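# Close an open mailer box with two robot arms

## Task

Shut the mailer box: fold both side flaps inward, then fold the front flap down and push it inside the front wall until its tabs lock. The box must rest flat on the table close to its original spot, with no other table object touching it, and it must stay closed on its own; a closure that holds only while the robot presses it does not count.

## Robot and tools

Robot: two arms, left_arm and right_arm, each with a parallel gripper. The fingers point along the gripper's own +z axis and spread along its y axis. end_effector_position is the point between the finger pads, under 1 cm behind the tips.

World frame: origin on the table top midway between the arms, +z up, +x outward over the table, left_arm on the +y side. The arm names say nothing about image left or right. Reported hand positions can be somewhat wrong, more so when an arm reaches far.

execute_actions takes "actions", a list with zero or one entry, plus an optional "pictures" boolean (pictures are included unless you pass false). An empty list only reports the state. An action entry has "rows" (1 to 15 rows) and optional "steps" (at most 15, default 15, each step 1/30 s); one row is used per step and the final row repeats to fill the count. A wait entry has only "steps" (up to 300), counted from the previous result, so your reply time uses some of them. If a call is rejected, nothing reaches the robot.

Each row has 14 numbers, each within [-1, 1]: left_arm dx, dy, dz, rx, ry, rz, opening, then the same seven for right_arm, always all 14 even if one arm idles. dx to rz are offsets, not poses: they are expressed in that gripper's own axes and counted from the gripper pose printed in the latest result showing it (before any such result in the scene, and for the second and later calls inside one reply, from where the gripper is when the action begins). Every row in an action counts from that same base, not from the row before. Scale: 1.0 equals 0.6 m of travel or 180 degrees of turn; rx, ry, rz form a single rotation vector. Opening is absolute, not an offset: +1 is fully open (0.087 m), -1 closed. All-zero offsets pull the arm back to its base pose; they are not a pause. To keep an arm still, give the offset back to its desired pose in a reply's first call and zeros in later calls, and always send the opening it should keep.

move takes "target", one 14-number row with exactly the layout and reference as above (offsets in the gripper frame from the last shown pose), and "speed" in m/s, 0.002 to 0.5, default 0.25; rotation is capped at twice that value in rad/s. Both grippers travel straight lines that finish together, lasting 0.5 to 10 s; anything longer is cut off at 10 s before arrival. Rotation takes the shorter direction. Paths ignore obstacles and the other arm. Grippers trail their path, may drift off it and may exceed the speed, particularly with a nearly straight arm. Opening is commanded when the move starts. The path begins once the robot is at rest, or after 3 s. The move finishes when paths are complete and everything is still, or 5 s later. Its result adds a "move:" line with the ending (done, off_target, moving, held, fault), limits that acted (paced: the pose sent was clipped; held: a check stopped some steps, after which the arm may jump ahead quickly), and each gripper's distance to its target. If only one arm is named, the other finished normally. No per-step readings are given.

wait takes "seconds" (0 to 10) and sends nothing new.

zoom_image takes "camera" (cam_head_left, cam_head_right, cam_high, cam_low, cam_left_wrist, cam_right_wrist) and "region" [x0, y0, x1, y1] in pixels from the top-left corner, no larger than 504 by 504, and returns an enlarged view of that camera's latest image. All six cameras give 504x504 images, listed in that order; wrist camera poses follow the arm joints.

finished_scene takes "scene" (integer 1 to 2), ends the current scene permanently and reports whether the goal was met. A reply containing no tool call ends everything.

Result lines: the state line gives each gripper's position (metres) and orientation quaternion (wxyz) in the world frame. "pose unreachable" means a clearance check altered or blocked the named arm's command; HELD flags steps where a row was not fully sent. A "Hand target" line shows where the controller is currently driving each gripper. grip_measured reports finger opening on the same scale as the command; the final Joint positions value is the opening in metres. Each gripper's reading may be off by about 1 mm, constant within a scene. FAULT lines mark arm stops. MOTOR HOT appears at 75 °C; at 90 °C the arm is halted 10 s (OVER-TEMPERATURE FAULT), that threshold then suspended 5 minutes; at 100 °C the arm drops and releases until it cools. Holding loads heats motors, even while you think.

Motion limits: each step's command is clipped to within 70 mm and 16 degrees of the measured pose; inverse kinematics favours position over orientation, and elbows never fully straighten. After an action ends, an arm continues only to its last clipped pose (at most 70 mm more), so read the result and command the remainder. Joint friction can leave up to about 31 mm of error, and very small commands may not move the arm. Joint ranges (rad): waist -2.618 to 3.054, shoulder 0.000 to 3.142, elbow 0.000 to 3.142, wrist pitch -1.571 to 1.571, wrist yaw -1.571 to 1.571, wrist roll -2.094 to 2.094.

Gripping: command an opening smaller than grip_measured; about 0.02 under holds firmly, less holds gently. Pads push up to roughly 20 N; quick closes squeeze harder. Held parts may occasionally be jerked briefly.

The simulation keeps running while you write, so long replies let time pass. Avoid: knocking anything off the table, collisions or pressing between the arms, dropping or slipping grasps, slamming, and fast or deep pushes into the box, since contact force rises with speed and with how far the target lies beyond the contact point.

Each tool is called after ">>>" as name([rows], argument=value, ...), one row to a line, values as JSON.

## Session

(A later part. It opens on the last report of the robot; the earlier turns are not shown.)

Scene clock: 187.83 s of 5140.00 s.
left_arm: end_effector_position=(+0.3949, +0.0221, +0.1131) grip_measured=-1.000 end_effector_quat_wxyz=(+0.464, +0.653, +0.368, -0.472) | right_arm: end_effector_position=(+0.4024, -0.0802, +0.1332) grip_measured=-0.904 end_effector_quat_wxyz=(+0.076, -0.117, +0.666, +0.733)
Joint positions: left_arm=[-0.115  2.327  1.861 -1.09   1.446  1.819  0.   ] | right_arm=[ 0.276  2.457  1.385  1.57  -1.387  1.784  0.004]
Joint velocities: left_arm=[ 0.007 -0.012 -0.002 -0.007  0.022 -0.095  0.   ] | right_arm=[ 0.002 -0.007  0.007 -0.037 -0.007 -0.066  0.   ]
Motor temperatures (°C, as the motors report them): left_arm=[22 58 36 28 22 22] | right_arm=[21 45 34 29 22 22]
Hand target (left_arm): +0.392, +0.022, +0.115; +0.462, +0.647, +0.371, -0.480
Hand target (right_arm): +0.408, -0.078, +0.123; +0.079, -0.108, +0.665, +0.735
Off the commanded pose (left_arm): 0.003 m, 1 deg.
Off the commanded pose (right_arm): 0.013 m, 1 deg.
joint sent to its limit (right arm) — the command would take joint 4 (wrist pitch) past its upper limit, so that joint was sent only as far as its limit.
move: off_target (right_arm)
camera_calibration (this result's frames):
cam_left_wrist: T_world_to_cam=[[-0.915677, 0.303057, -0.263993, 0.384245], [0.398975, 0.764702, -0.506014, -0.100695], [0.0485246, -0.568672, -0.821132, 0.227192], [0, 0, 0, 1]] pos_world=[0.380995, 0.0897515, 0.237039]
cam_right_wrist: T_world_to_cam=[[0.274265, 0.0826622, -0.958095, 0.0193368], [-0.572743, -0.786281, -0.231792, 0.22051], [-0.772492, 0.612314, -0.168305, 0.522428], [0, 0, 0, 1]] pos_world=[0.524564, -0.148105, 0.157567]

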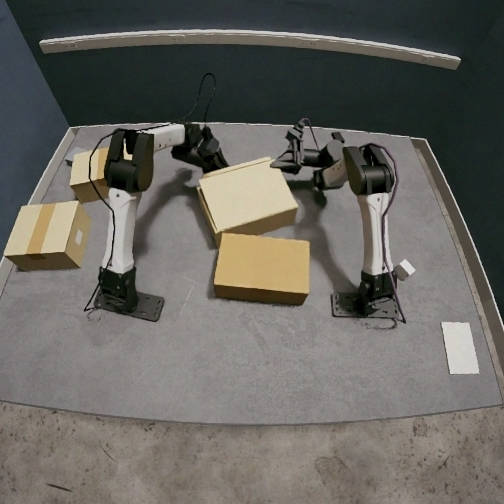

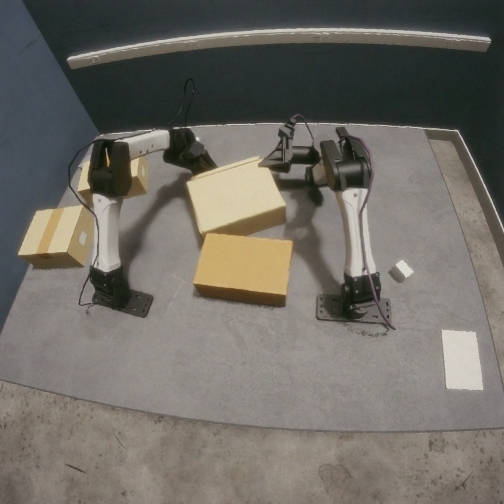

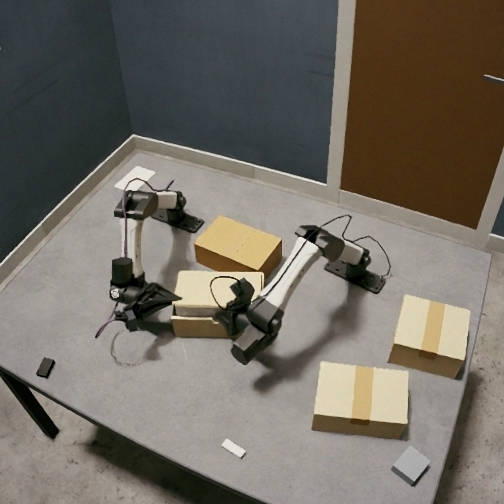

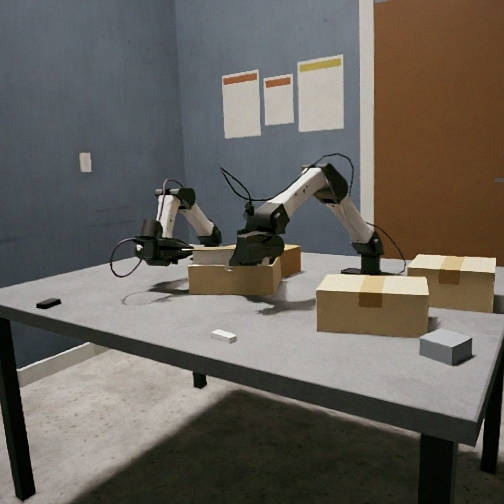

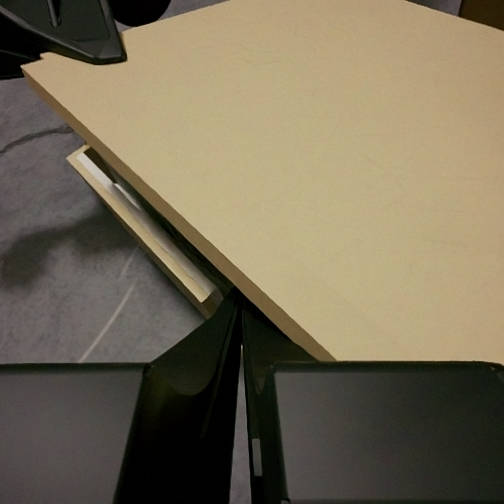

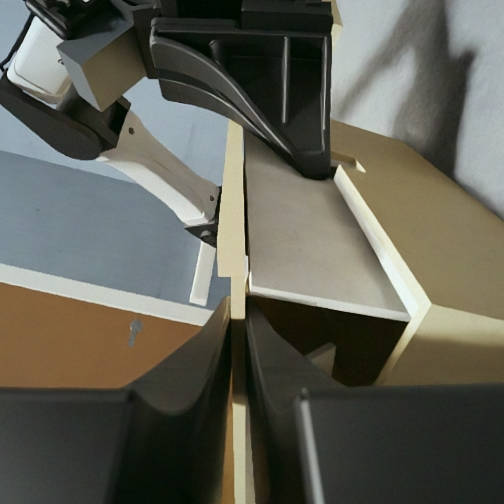

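Tucked. Withdraw left, raise, go over the lid.

>>> move(target=[0.01,0.04,-0.08,0,0,0,-1, 0,-0.04,0,0,0,0.03,-1], speed=0.06)

>>> move(target=[-0.1,0,0,0,0,0,-1, 0,0,0,0,0,0,-1], speed=0.1)

>>> move(target=[0,-0.06,0.1,0,0.1,0,-1, 0,0,0,0,0,0,-1], speed=0.1)

Scene clock: 191.80 s of 5140.00 s.
left_arm: end_effector_position=(+0.4307, +0.0581, +0.1272) grip_measured=-1.000 end_effector_quat_wxyz=(+0.479, +0.650, +0.382, -0.451) | right_arm: end_effector_position=(+0.4064, -0.0794, +0.1159) grip_measured=-0.903 end_effector_quat_wxyz=(+0.042, -0.080, +0.672, +0.735)
Joint positions: left_arm=[-0.022  2.49   2.206 -1.531  1.43   2.102  0.   ] | right_arm=[ 0.276  2.515  1.406  1.57  -1.382  1.848  0.004]
Joint velocities: left_arm=[ 0.007 -0.012  0.007 -0.066  0.007 -0.007  0.   ] | right_arm=[-0.007  0.007 -0.007  0.022 -0.095  0.051 -0.001]
Motor temperatures (°C, as the motors report them): left_arm=[22 58 36 28 22 22] | right_arm=[21 44 34 29 22 22]
Hand target (left_arm): +0.432, +0.061, +0.119; +0.470, +0.649, +0.390, -0.454
Hand target (right_arm): +0.409, -0.078, +0.110; +0.042, -0.085, +0.672, +0.734
Off the commanded pose (left_arm): 0.008 m, 3 deg.
Off the commanded pose (right_arm): 0.006 m, 1 deg.
joint sent to its limit (left arm) — the command would take joint 6 (wrist roll) past its upper limit, so that joint was sent only as far as its limit.
joint sent to its limit (right arm) — the command would take joint 4 (wrist pitch) past its upper limit, so that joint was sent only as far as its limit.
move: off_target (left_arm)
camera_calibration (this result's frames):
cam_left_wrist: T_world_to_cam=[[-0.924009, 0.255127, -0.284811, 0.418898], [0.369332, 0.788355, -0.492028, -0.125811], [0.0990028, -0.559828, -0.822673, 0.235463], [0, 0, 0, 1]] pos_world=[0.41022, 0.12413, 0.251113]
cam_right_wrist: T_world_to_cam=[[0.176856, 0.0728367, -0.981538, 0.0430653], [-0.5921, -0.788747, -0.165216, 0.219397], [-0.786219, 0.610388, -0.0963679, 0.51915], [0, 0, 0, 1]] pos_world=[0.530454, -0.146971, 0.128548]

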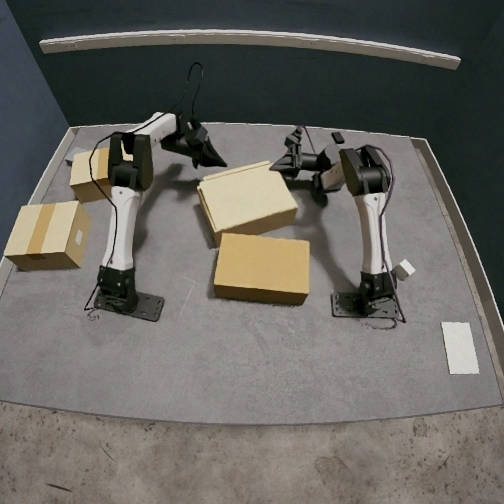

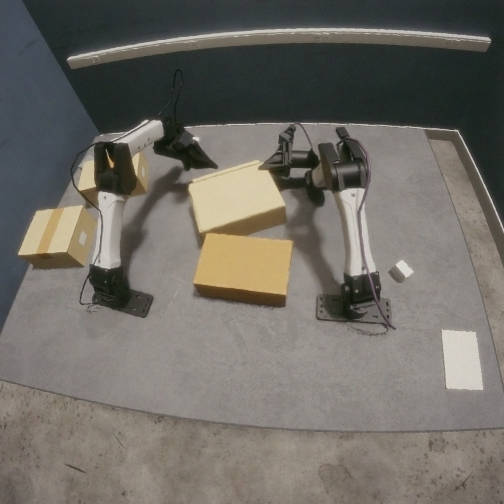

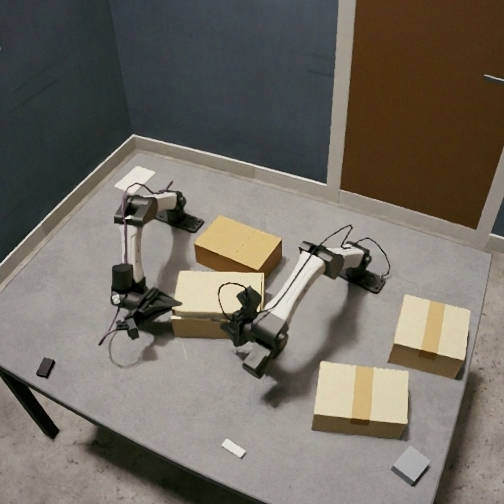

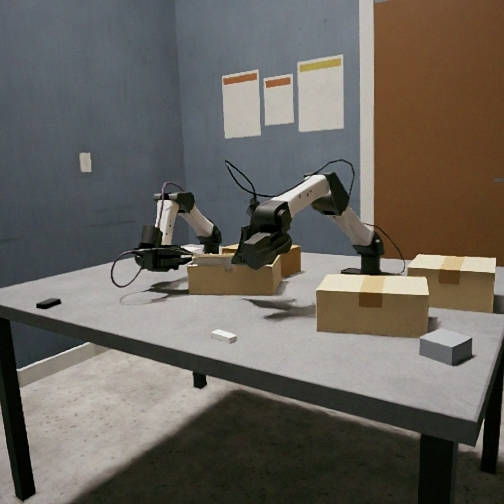

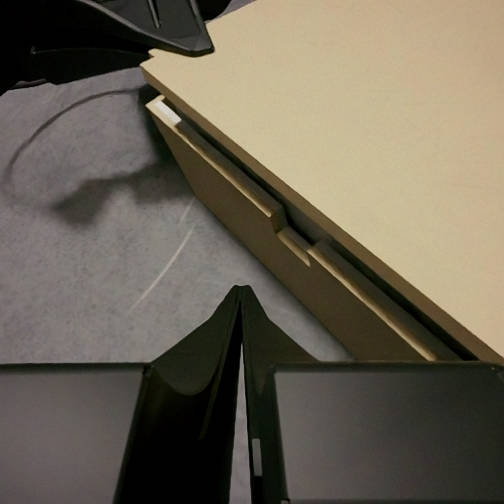

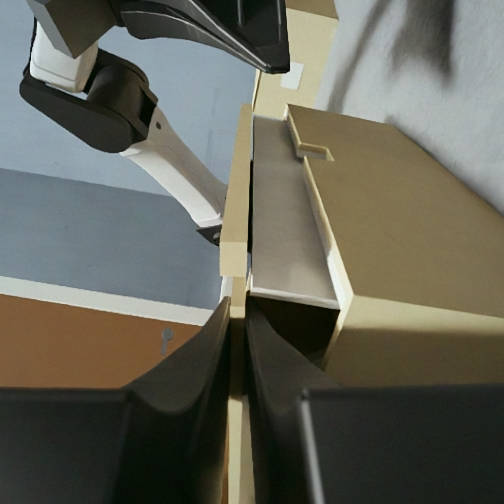

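Scene clock: 192.87 s of 5140.00 s.
left_arm: end_effector_position=(+0.4174, +0.0561, +0.1865) grip_measured=-1.000 end_effector_quat_wxyz=(+0.485, +0.652, +0.377, -0.443) | right_arm: end_effector_position=(+0.4063, -0.0794, +0.1159) grip_measured=-0.903 end_effector_quat_wxyz=(+0.041, -0.080, +0.672, +0.735)
Joint positions: left_arm=[-0.032  2.355  2.206 -1.538  1.434  1.996  0.   ] | right_arm=[ 0.276  2.515  1.406  1.57  -1.382  1.85   0.004]
Joint velocities: left_arm=[-0.017 -0.012 -0.007 -0.037 -0.051 -0.007  0.   ] | right_arm=[-0.012 -0.002  0.007 -0.11   0.022 -0.051  0.   ]
Motor temperatures (°C, as the motors report them): left_arm=[22 58 36 28 22 22] | right_arm=[21 45 34 29 22 22]
Hand target (left_arm): +0.413, +0.053, +0.185; +0.478, +0.650, +0.381, -0.451
Hand target (right_arm): +0.406, -0.079, +0.116; +0.042, -0.080, +0.672, +0.735
Off the commanded pose (left_arm): 0.006 m, 1 deg.
Off the commanded pose (right_arm): 0.000 m, 0 deg.
joint sent to its limit (right arm) — the command would take joint 4 (wrist pitch) past its upper limit, so that joint was sent only as far as its limit.
move: done
camera_calibration (this result's frames):
cam_left_wrist: T_world_to_cam=[[-0.918968, 0.248936, -0.305824, 0.426137], [0.375801, 0.787818, -0.487971, -0.0935843], [0.11946, -0.563359, -0.817531, 0.275131], [0, 0, 0, 1]] pos_world=[0.393908, 0.122644, 0.309584]
cam_right_wrist: T_world_to_cam=[[0.174607, 0.0727317, -0.981948, 0.0441137], [-0.592324, -0.788883, -0.163757, 0.219307], [-0.786552, 0.610225, -0.0946638, 0.519077], [0, 0, 0, 1]] pos_world=[0.53048, -0.146954, 0.128368]

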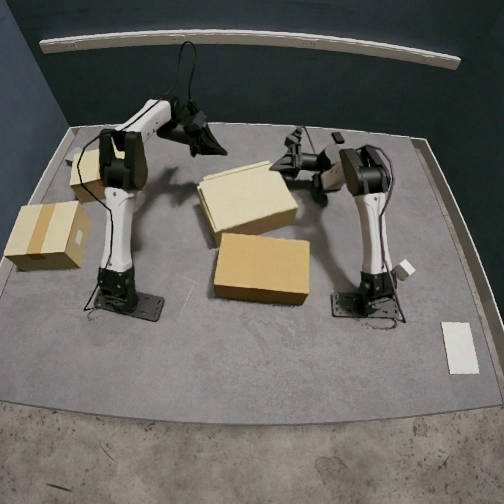

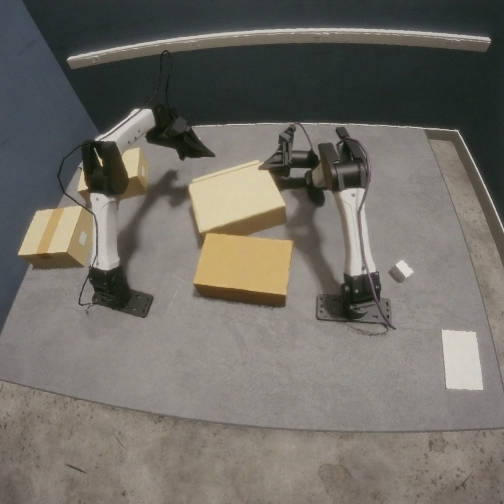

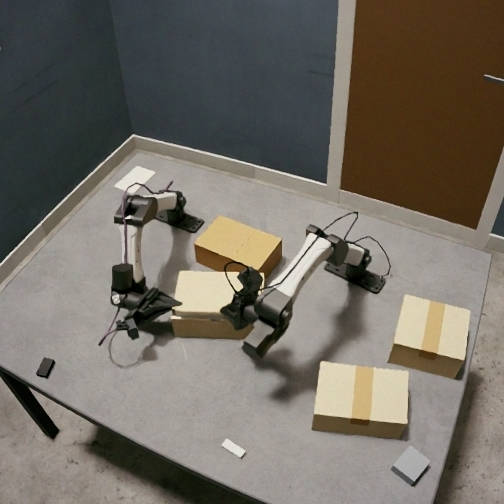

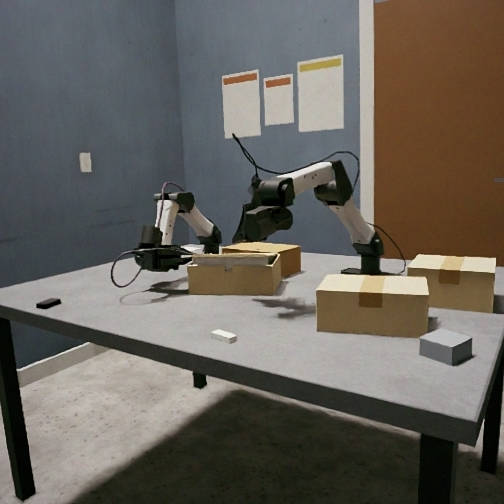

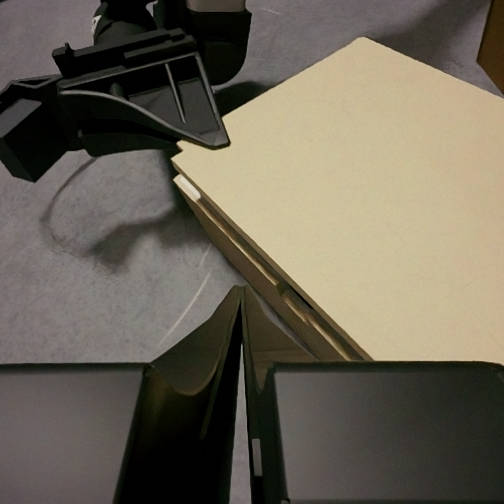

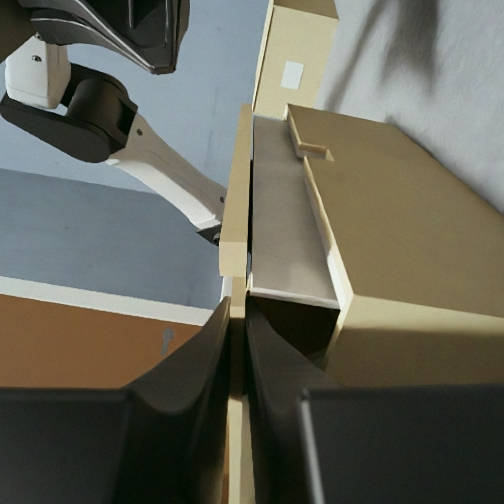

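Scene clock: 194.97 s of 5140.00 s.
left_arm: end_effector_position=(+0.3737, +0.0064, +0.1754) grip_measured=-1.000 end_effector_quat_wxyz=(+0.423, +0.715, +0.440, -0.341) | right_arm: end_effector_position=(+0.4063, -0.0794, +0.1160) grip_measured=-0.903 end_effector_quat_wxyz=(+0.041, -0.079, +0.672, +0.735)
Joint positions: left_arm=[-0.237  1.957  1.669 -0.733  1.071  1.301  0.   ] | right_arm=[ 0.276  2.515  1.406  1.57  -1.382  1.851  0.004]
Joint velocities: left_arm=[-0.012 -0.012 -0.007 -0.081 -0.066 -0.081  0.   ] | right_arm=[-0.002 -0.007  0.007 -0.007  0.037 -0.007 -0.   ]
Motor temperatures (°C, as the motors report them): left_arm=[22 58 36 28 22 22] | right_arm=[21 45 34 29 22 22]
Hand target (left_arm): +0.371, +0.006, +0.169; +0.418, +0.715, +0.445, -0.340
Hand target (right_arm): +0.406, -0.079, +0.116; +0.041, -0.080, +0.672, +0.735
Off the commanded pose (left_arm): 0.008 m, 1 deg.
Off the commanded pose (right_arm): 0.000 m, 0 deg.
joint sent to its limit (right arm) — the command would take joint 4 (wrist pitch) past its upper limit, so that joint was sent only as far as its limit.
move: done
camera_calibration (this result's frames):
cam_left_wrist: T_world_to_cam=[[-0.914487, 0.260724, -0.309414, 0.39381], [0.336264, 0.915034, -0.2228, -0.0759241], [0.225035, -0.307793, -0.924458, 0.220911], [0, 0, 0, 1]] pos_world=[0.335952, 0.0347919, 0.309157]
cam_right_wrist: T_world_to_cam=[[0.173857, 0.0726965, -0.982084, 0.044463], [-0.592398, -0.788928, -0.16327, 0.219277], [-0.786663, 0.61017, -0.0940956, 0.519052], [0, 0, 0, 1]] pos_world=[0.530488, -0.146949, 0.128308]

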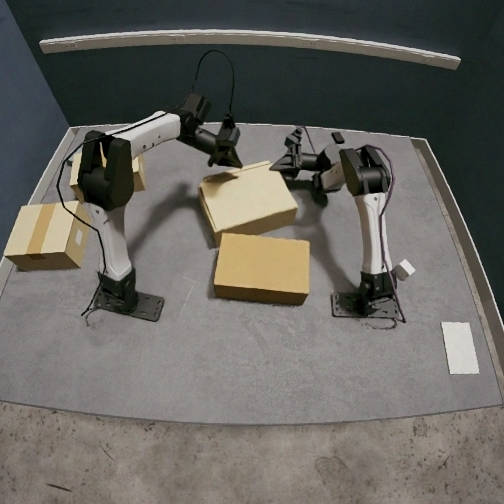

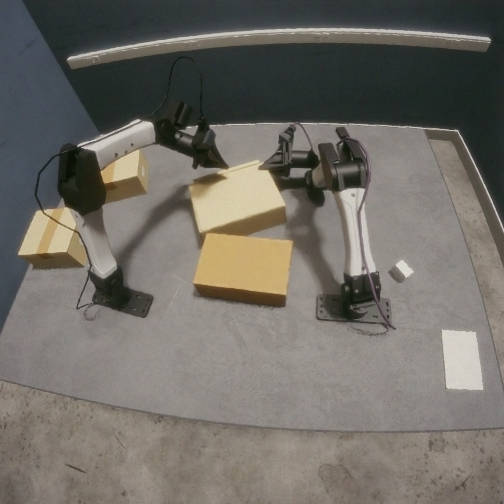

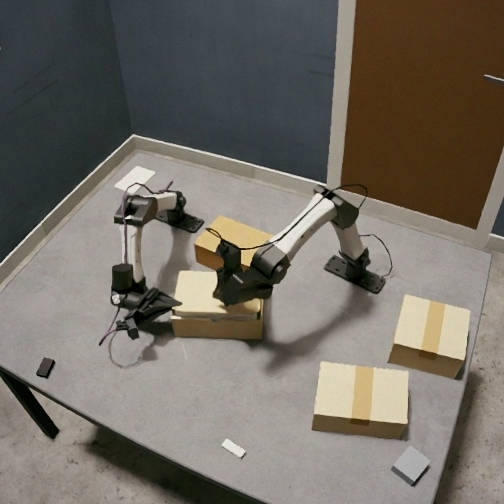

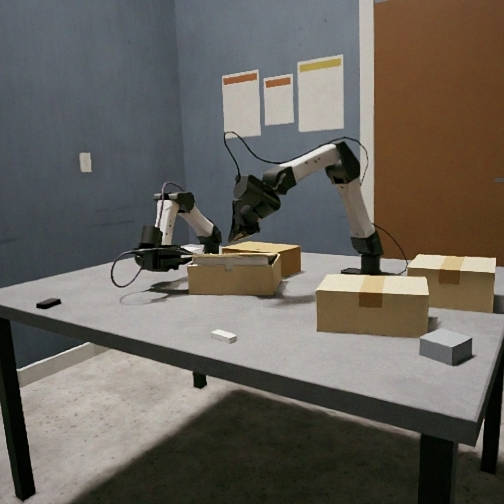

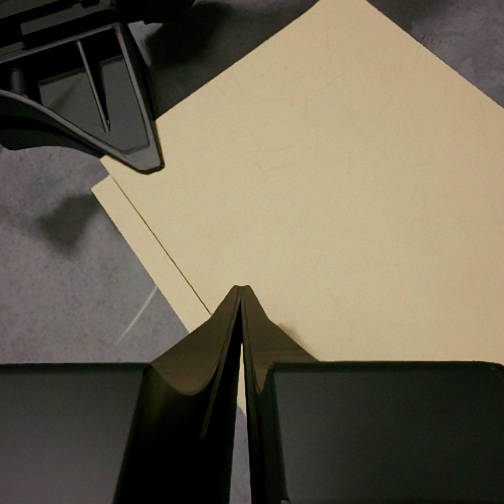

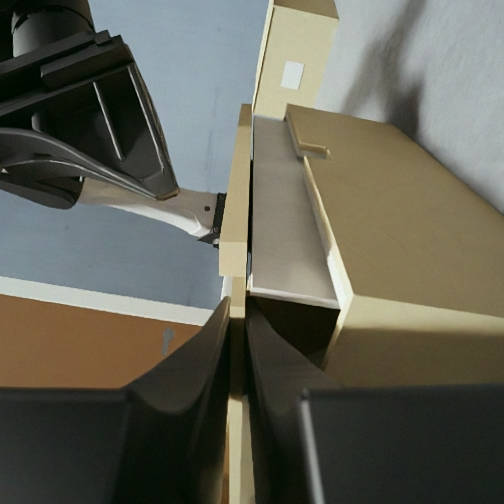

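>>> move(target=[0.079,-0.028,0.038,0,0,0,-1, 0,0,0,0,0,0,-1], speed=0.06)

>>> move(target=[0,0,0,0,0,0,-1, 0,0,-0.15,0,0,0,-0.8], speed=0.08)

>>> move(target=[0.065,-0.023,0.031,0,0,0,-1, 0,0,0,0,0,0,-0.8], speed=0.04)

Scene clock: 199.10 s of 5140.00 s.
left_arm: end_effector_position=(+0.3732, +0.0051, +0.1407) grip_measured=-1.000 end_effector_quat_wxyz=(+0.435, +0.716, +0.429, -0.338) | right_arm: end_effector_position=(+0.4063, -0.0794, +0.1157) grip_measured=-0.903 end_effector_quat_wxyz=(+0.039, -0.078, +0.673, +0.735)
Joint positions: left_arm=[-0.237  1.959  1.516 -0.546  1.082  1.3    0.   ] | right_arm=[ 0.276  2.515  1.406  1.566 -1.383  1.851  0.004]
Joint velocities: left_arm=[-0.012  0.012  0.007 -0.007 -0.007  0.11   0.   ] | right_arm=[-0.002 -0.007 -0.002  0.022  0.007 -0.037  0.   ]
Motor temperatures (°C, as the motors report them): left_arm=[22 57 36 28 22 22] | right_arm=[21 45 34 29 22 22]
Hand target (left_arm): +0.373, +0.007, +0.121; +0.423, +0.715, +0.440, -0.341
Hand target (right_arm): +0.406, -0.079, +0.116; +0.041, -0.079, +0.672, +0.735
Off the commanded pose (left_arm): 0.021 m, 2 deg.
Off the commanded pose (right_arm): 0.000 m, 0 deg.
joint sent to its limit (right arm) — the command would take joint 4 (wrist pitch) past its upper limit, so that joint was sent only as far as its limit.
move: off_target (left_arm)
camera_calibration (this result's frames):
cam_left_wrist: T_world_to_cam=[[-0.904908, 0.25901, -0.337721, 0.383383], [0.347118, 0.908292, -0.233484, -0.0848849], [0.246275, -0.32851, -0.911828, 0.178955], [0, 0, 0, 1]] pos_world=[0.332319, 0.0365888, 0.272833]
cam_right_wrist: T_world_to_cam=[[0.170239, 0.0715973, -0.982798, 0.0456768], [-0.592146, -0.789766, -0.160106, 0.218656], [-0.787643, 0.609216, -0.092053, 0.519089], [0, 0, 0, 1]] pos_world=[0.530557, -0.146821, 0.127683]

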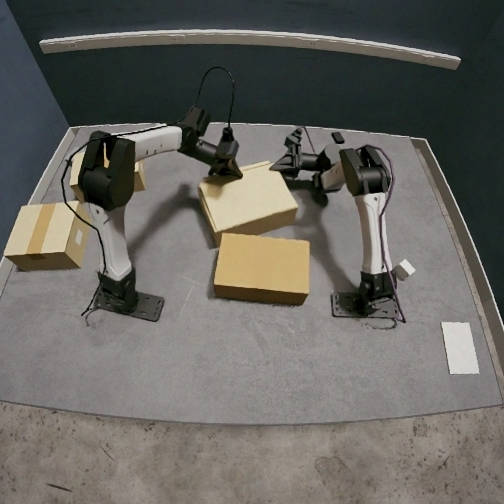

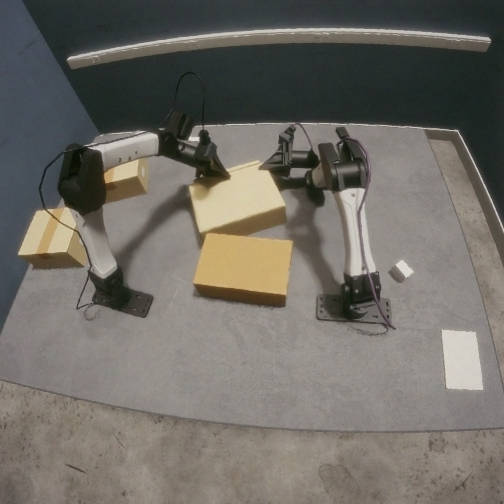

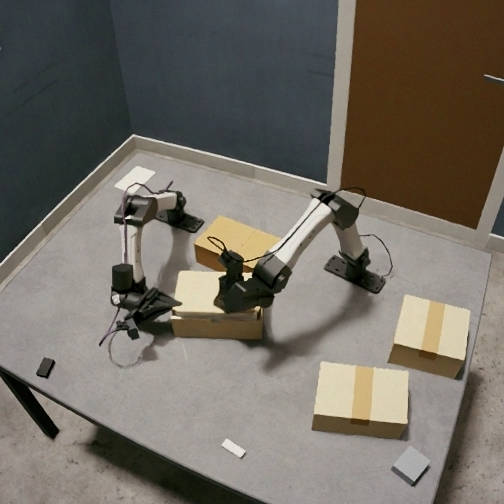

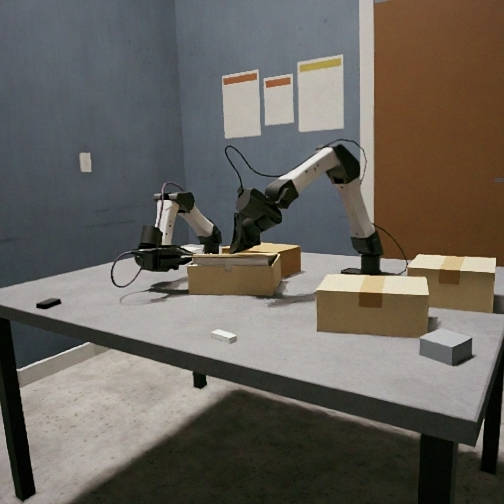

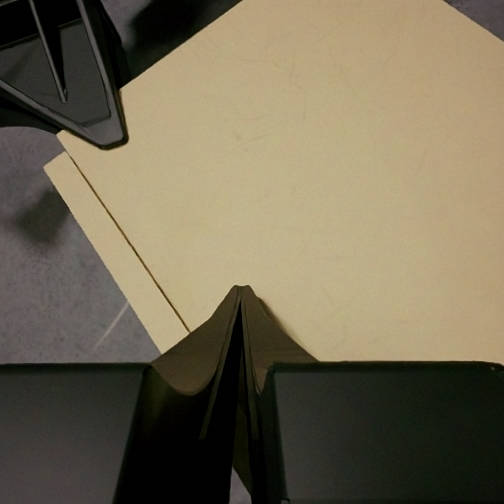

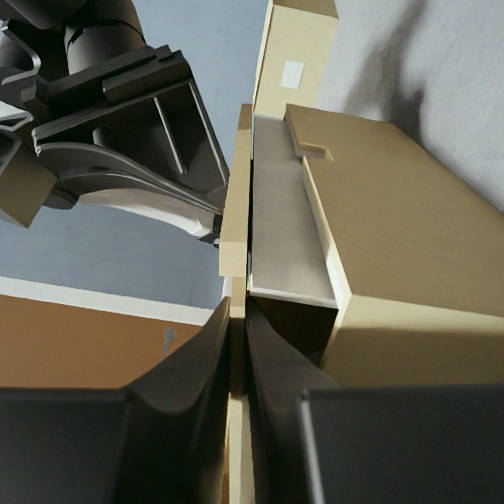

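Scene clock: 200.60 s of 5140.00 s.
left_arm: end_effector_position=(+0.3730, +0.0050, +0.1409) grip_measured=-1.000 end_effector_quat_wxyz=(+0.435, +0.715, +0.429, -0.339) | right_arm: end_effector_position=(+0.4153, -0.1669, +0.1024) grip_measured=-0.800 end_effector_quat_wxyz=(+0.044, -0.062, +0.702, +0.708)
Joint positions: left_arm=[-0.237  1.959  1.516 -0.546  1.083  1.3    0.   ] | right_arm=[ 0.082  2.486  1.347  1.566 -1.557  1.847  0.009]
Joint velocities: left_arm=[ 0.002 -0.007 -0.007 -0.081  0.022 -0.007  0.   ] | right_arm=[-0.017  0.017  0.002  0.037 -0.095 -0.007 -0.001]
Motor temperatures (°C, as the motors report them): left_arm=[22 57 36 28 22 22] | right_arm=[21 46 34 29 22 22]
Hand target (left_arm): +0.373, +0.005, +0.141; +0.435, +0.716, +0.429, -0.338
Hand target (right_arm): +0.411, -0.168, +0.108; +0.048, -0.070, +0.703, +0.706
Off the commanded pose (left_arm): 0.000 m, 0 deg.
Off the commanded pose (right_arm): 0.007 m, 5 deg.
joint sent to its limit (right arm) — the command would take joint 4 (wrist pitch) past its upper limit, so that joint was sent only as far as its limit.
move: off_target (right_arm)
camera_calibration (this result's frames):
cam_left_wrist: T_world_to_cam=[[-0.90486, 0.259374, -0.337571, 0.383273], [0.347762, 0.907726, -0.234722, -0.0847372], [0.245541, -0.329785, -0.911565, 0.17936], [0, 0, 0, 1]] pos_world=[0.332236, 0.0366576, 0.27299]
cam_right_wrist: T_world_to_cam=[[0.155961, -0.0108207, -0.987704, 0.0300046], [-0.623099, -0.776962, -0.0898768, 0.160617], [-0.766436, 0.629454, -0.127918, 0.576486], [0, 0, 0, 1]] pos_world=[0.53724, -0.237754, 0.117814]

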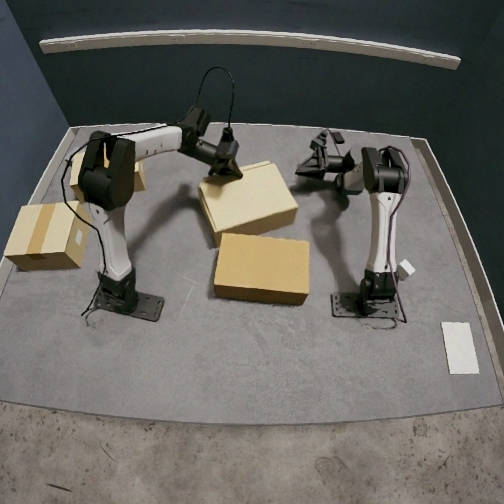

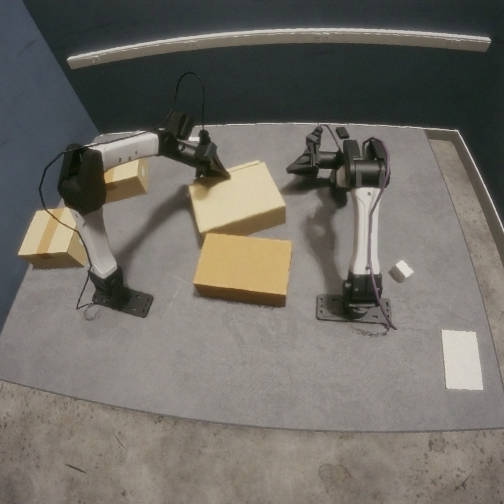

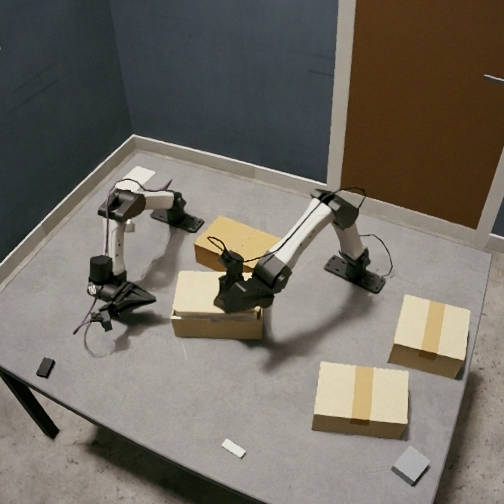

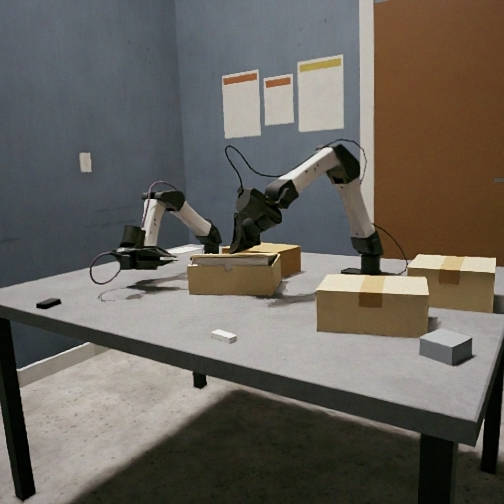

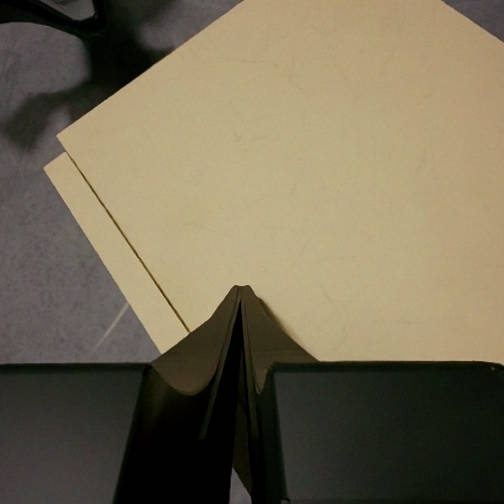

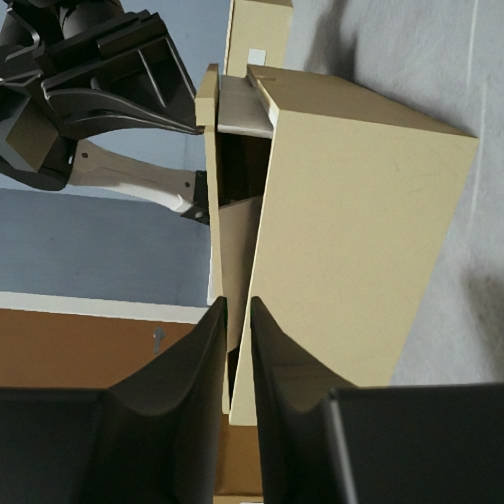

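Scene clock: 202.00 s of 5140.00 s.
left_arm: end_effector_position=(+0.3770, +0.0017, +0.1191) grip_measured=-1.000 end_effector_quat_wxyz=(+0.453, +0.717, +0.412, -0.332) | right_arm: end_effector_position=(+0.4153, -0.1669, +0.1026) grip_measured=-0.800 end_effector_quat_wxyz=(+0.045, -0.062, +0.702, +0.708)
Joint positions: left_arm=[-0.237  1.978  1.429 -0.39   1.096  1.3    0.   ] | right_arm=[ 0.082  2.486  1.347  1.566 -1.557  1.847  0.009]
Joint velocities: left_arm=[-0.007 -0.002 -0.012 -0.007 -0.022  0.022  0.   ] | right_arm=[-0.002 -0.002  0.012  0.051 -0.007 -0.066 -0.   ]
Motor temperatures (°C, as the motors report them): left_arm=[22 56 36 28 22 22] | right_arm=[21 46 34 29 22 22]
Hand target (left_arm): +0.373, +0.005, +0.096; +0.435, +0.716, +0.429, -0.339
Hand target (right_arm): +0.415, -0.167, +0.103; +0.045, -0.062, +0.702, +0.708
Off the commanded pose (left_arm): 0.024 m, 3 deg.
Off the commanded pose (right_arm): 0.000 m, 0 deg.
move: off_target (left_arm)
camera_calibration (this result's frames):
cam_left_wrist: T_world_to_cam=[[-0.888336, 0.255472, -0.381566, 0.379411], [0.364056, 0.89826, -0.246154, -0.093003], [0.27986, -0.357579, -0.890963, 0.142068], [0, 0, 0, 1]] pos_world=[0.331144, 0.0374122, 0.248454]
cam_right_wrist: T_world_to_cam=[[0.156337, -0.0108067, -0.987645, 0.0299926], [-0.623065, -0.776961, -0.0901254, 0.160644], [-0.766387, 0.629456, -0.128201, 0.576517], [0, 0, 0, 1]] pos_world=[0.537238, -0.237754, 0.11801]

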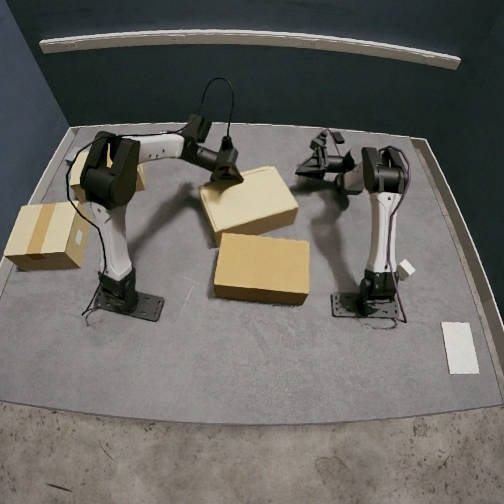

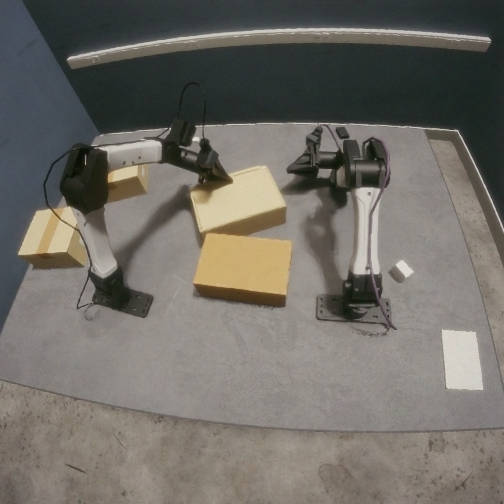

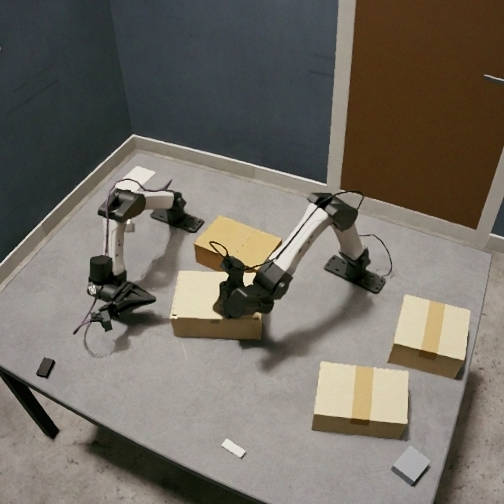

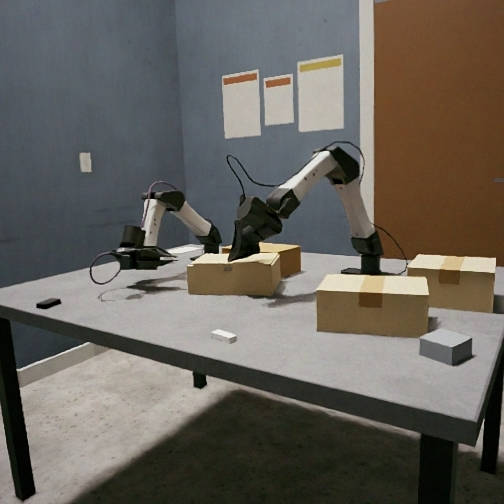

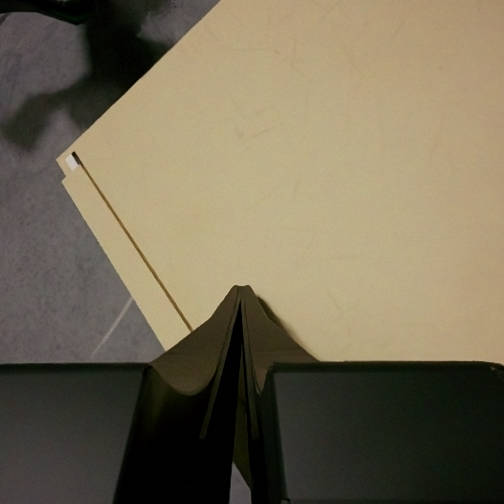

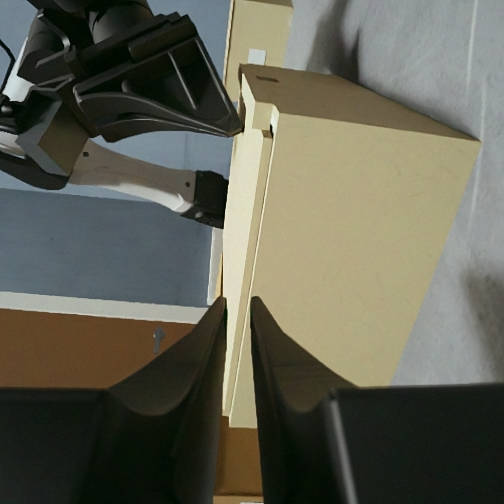

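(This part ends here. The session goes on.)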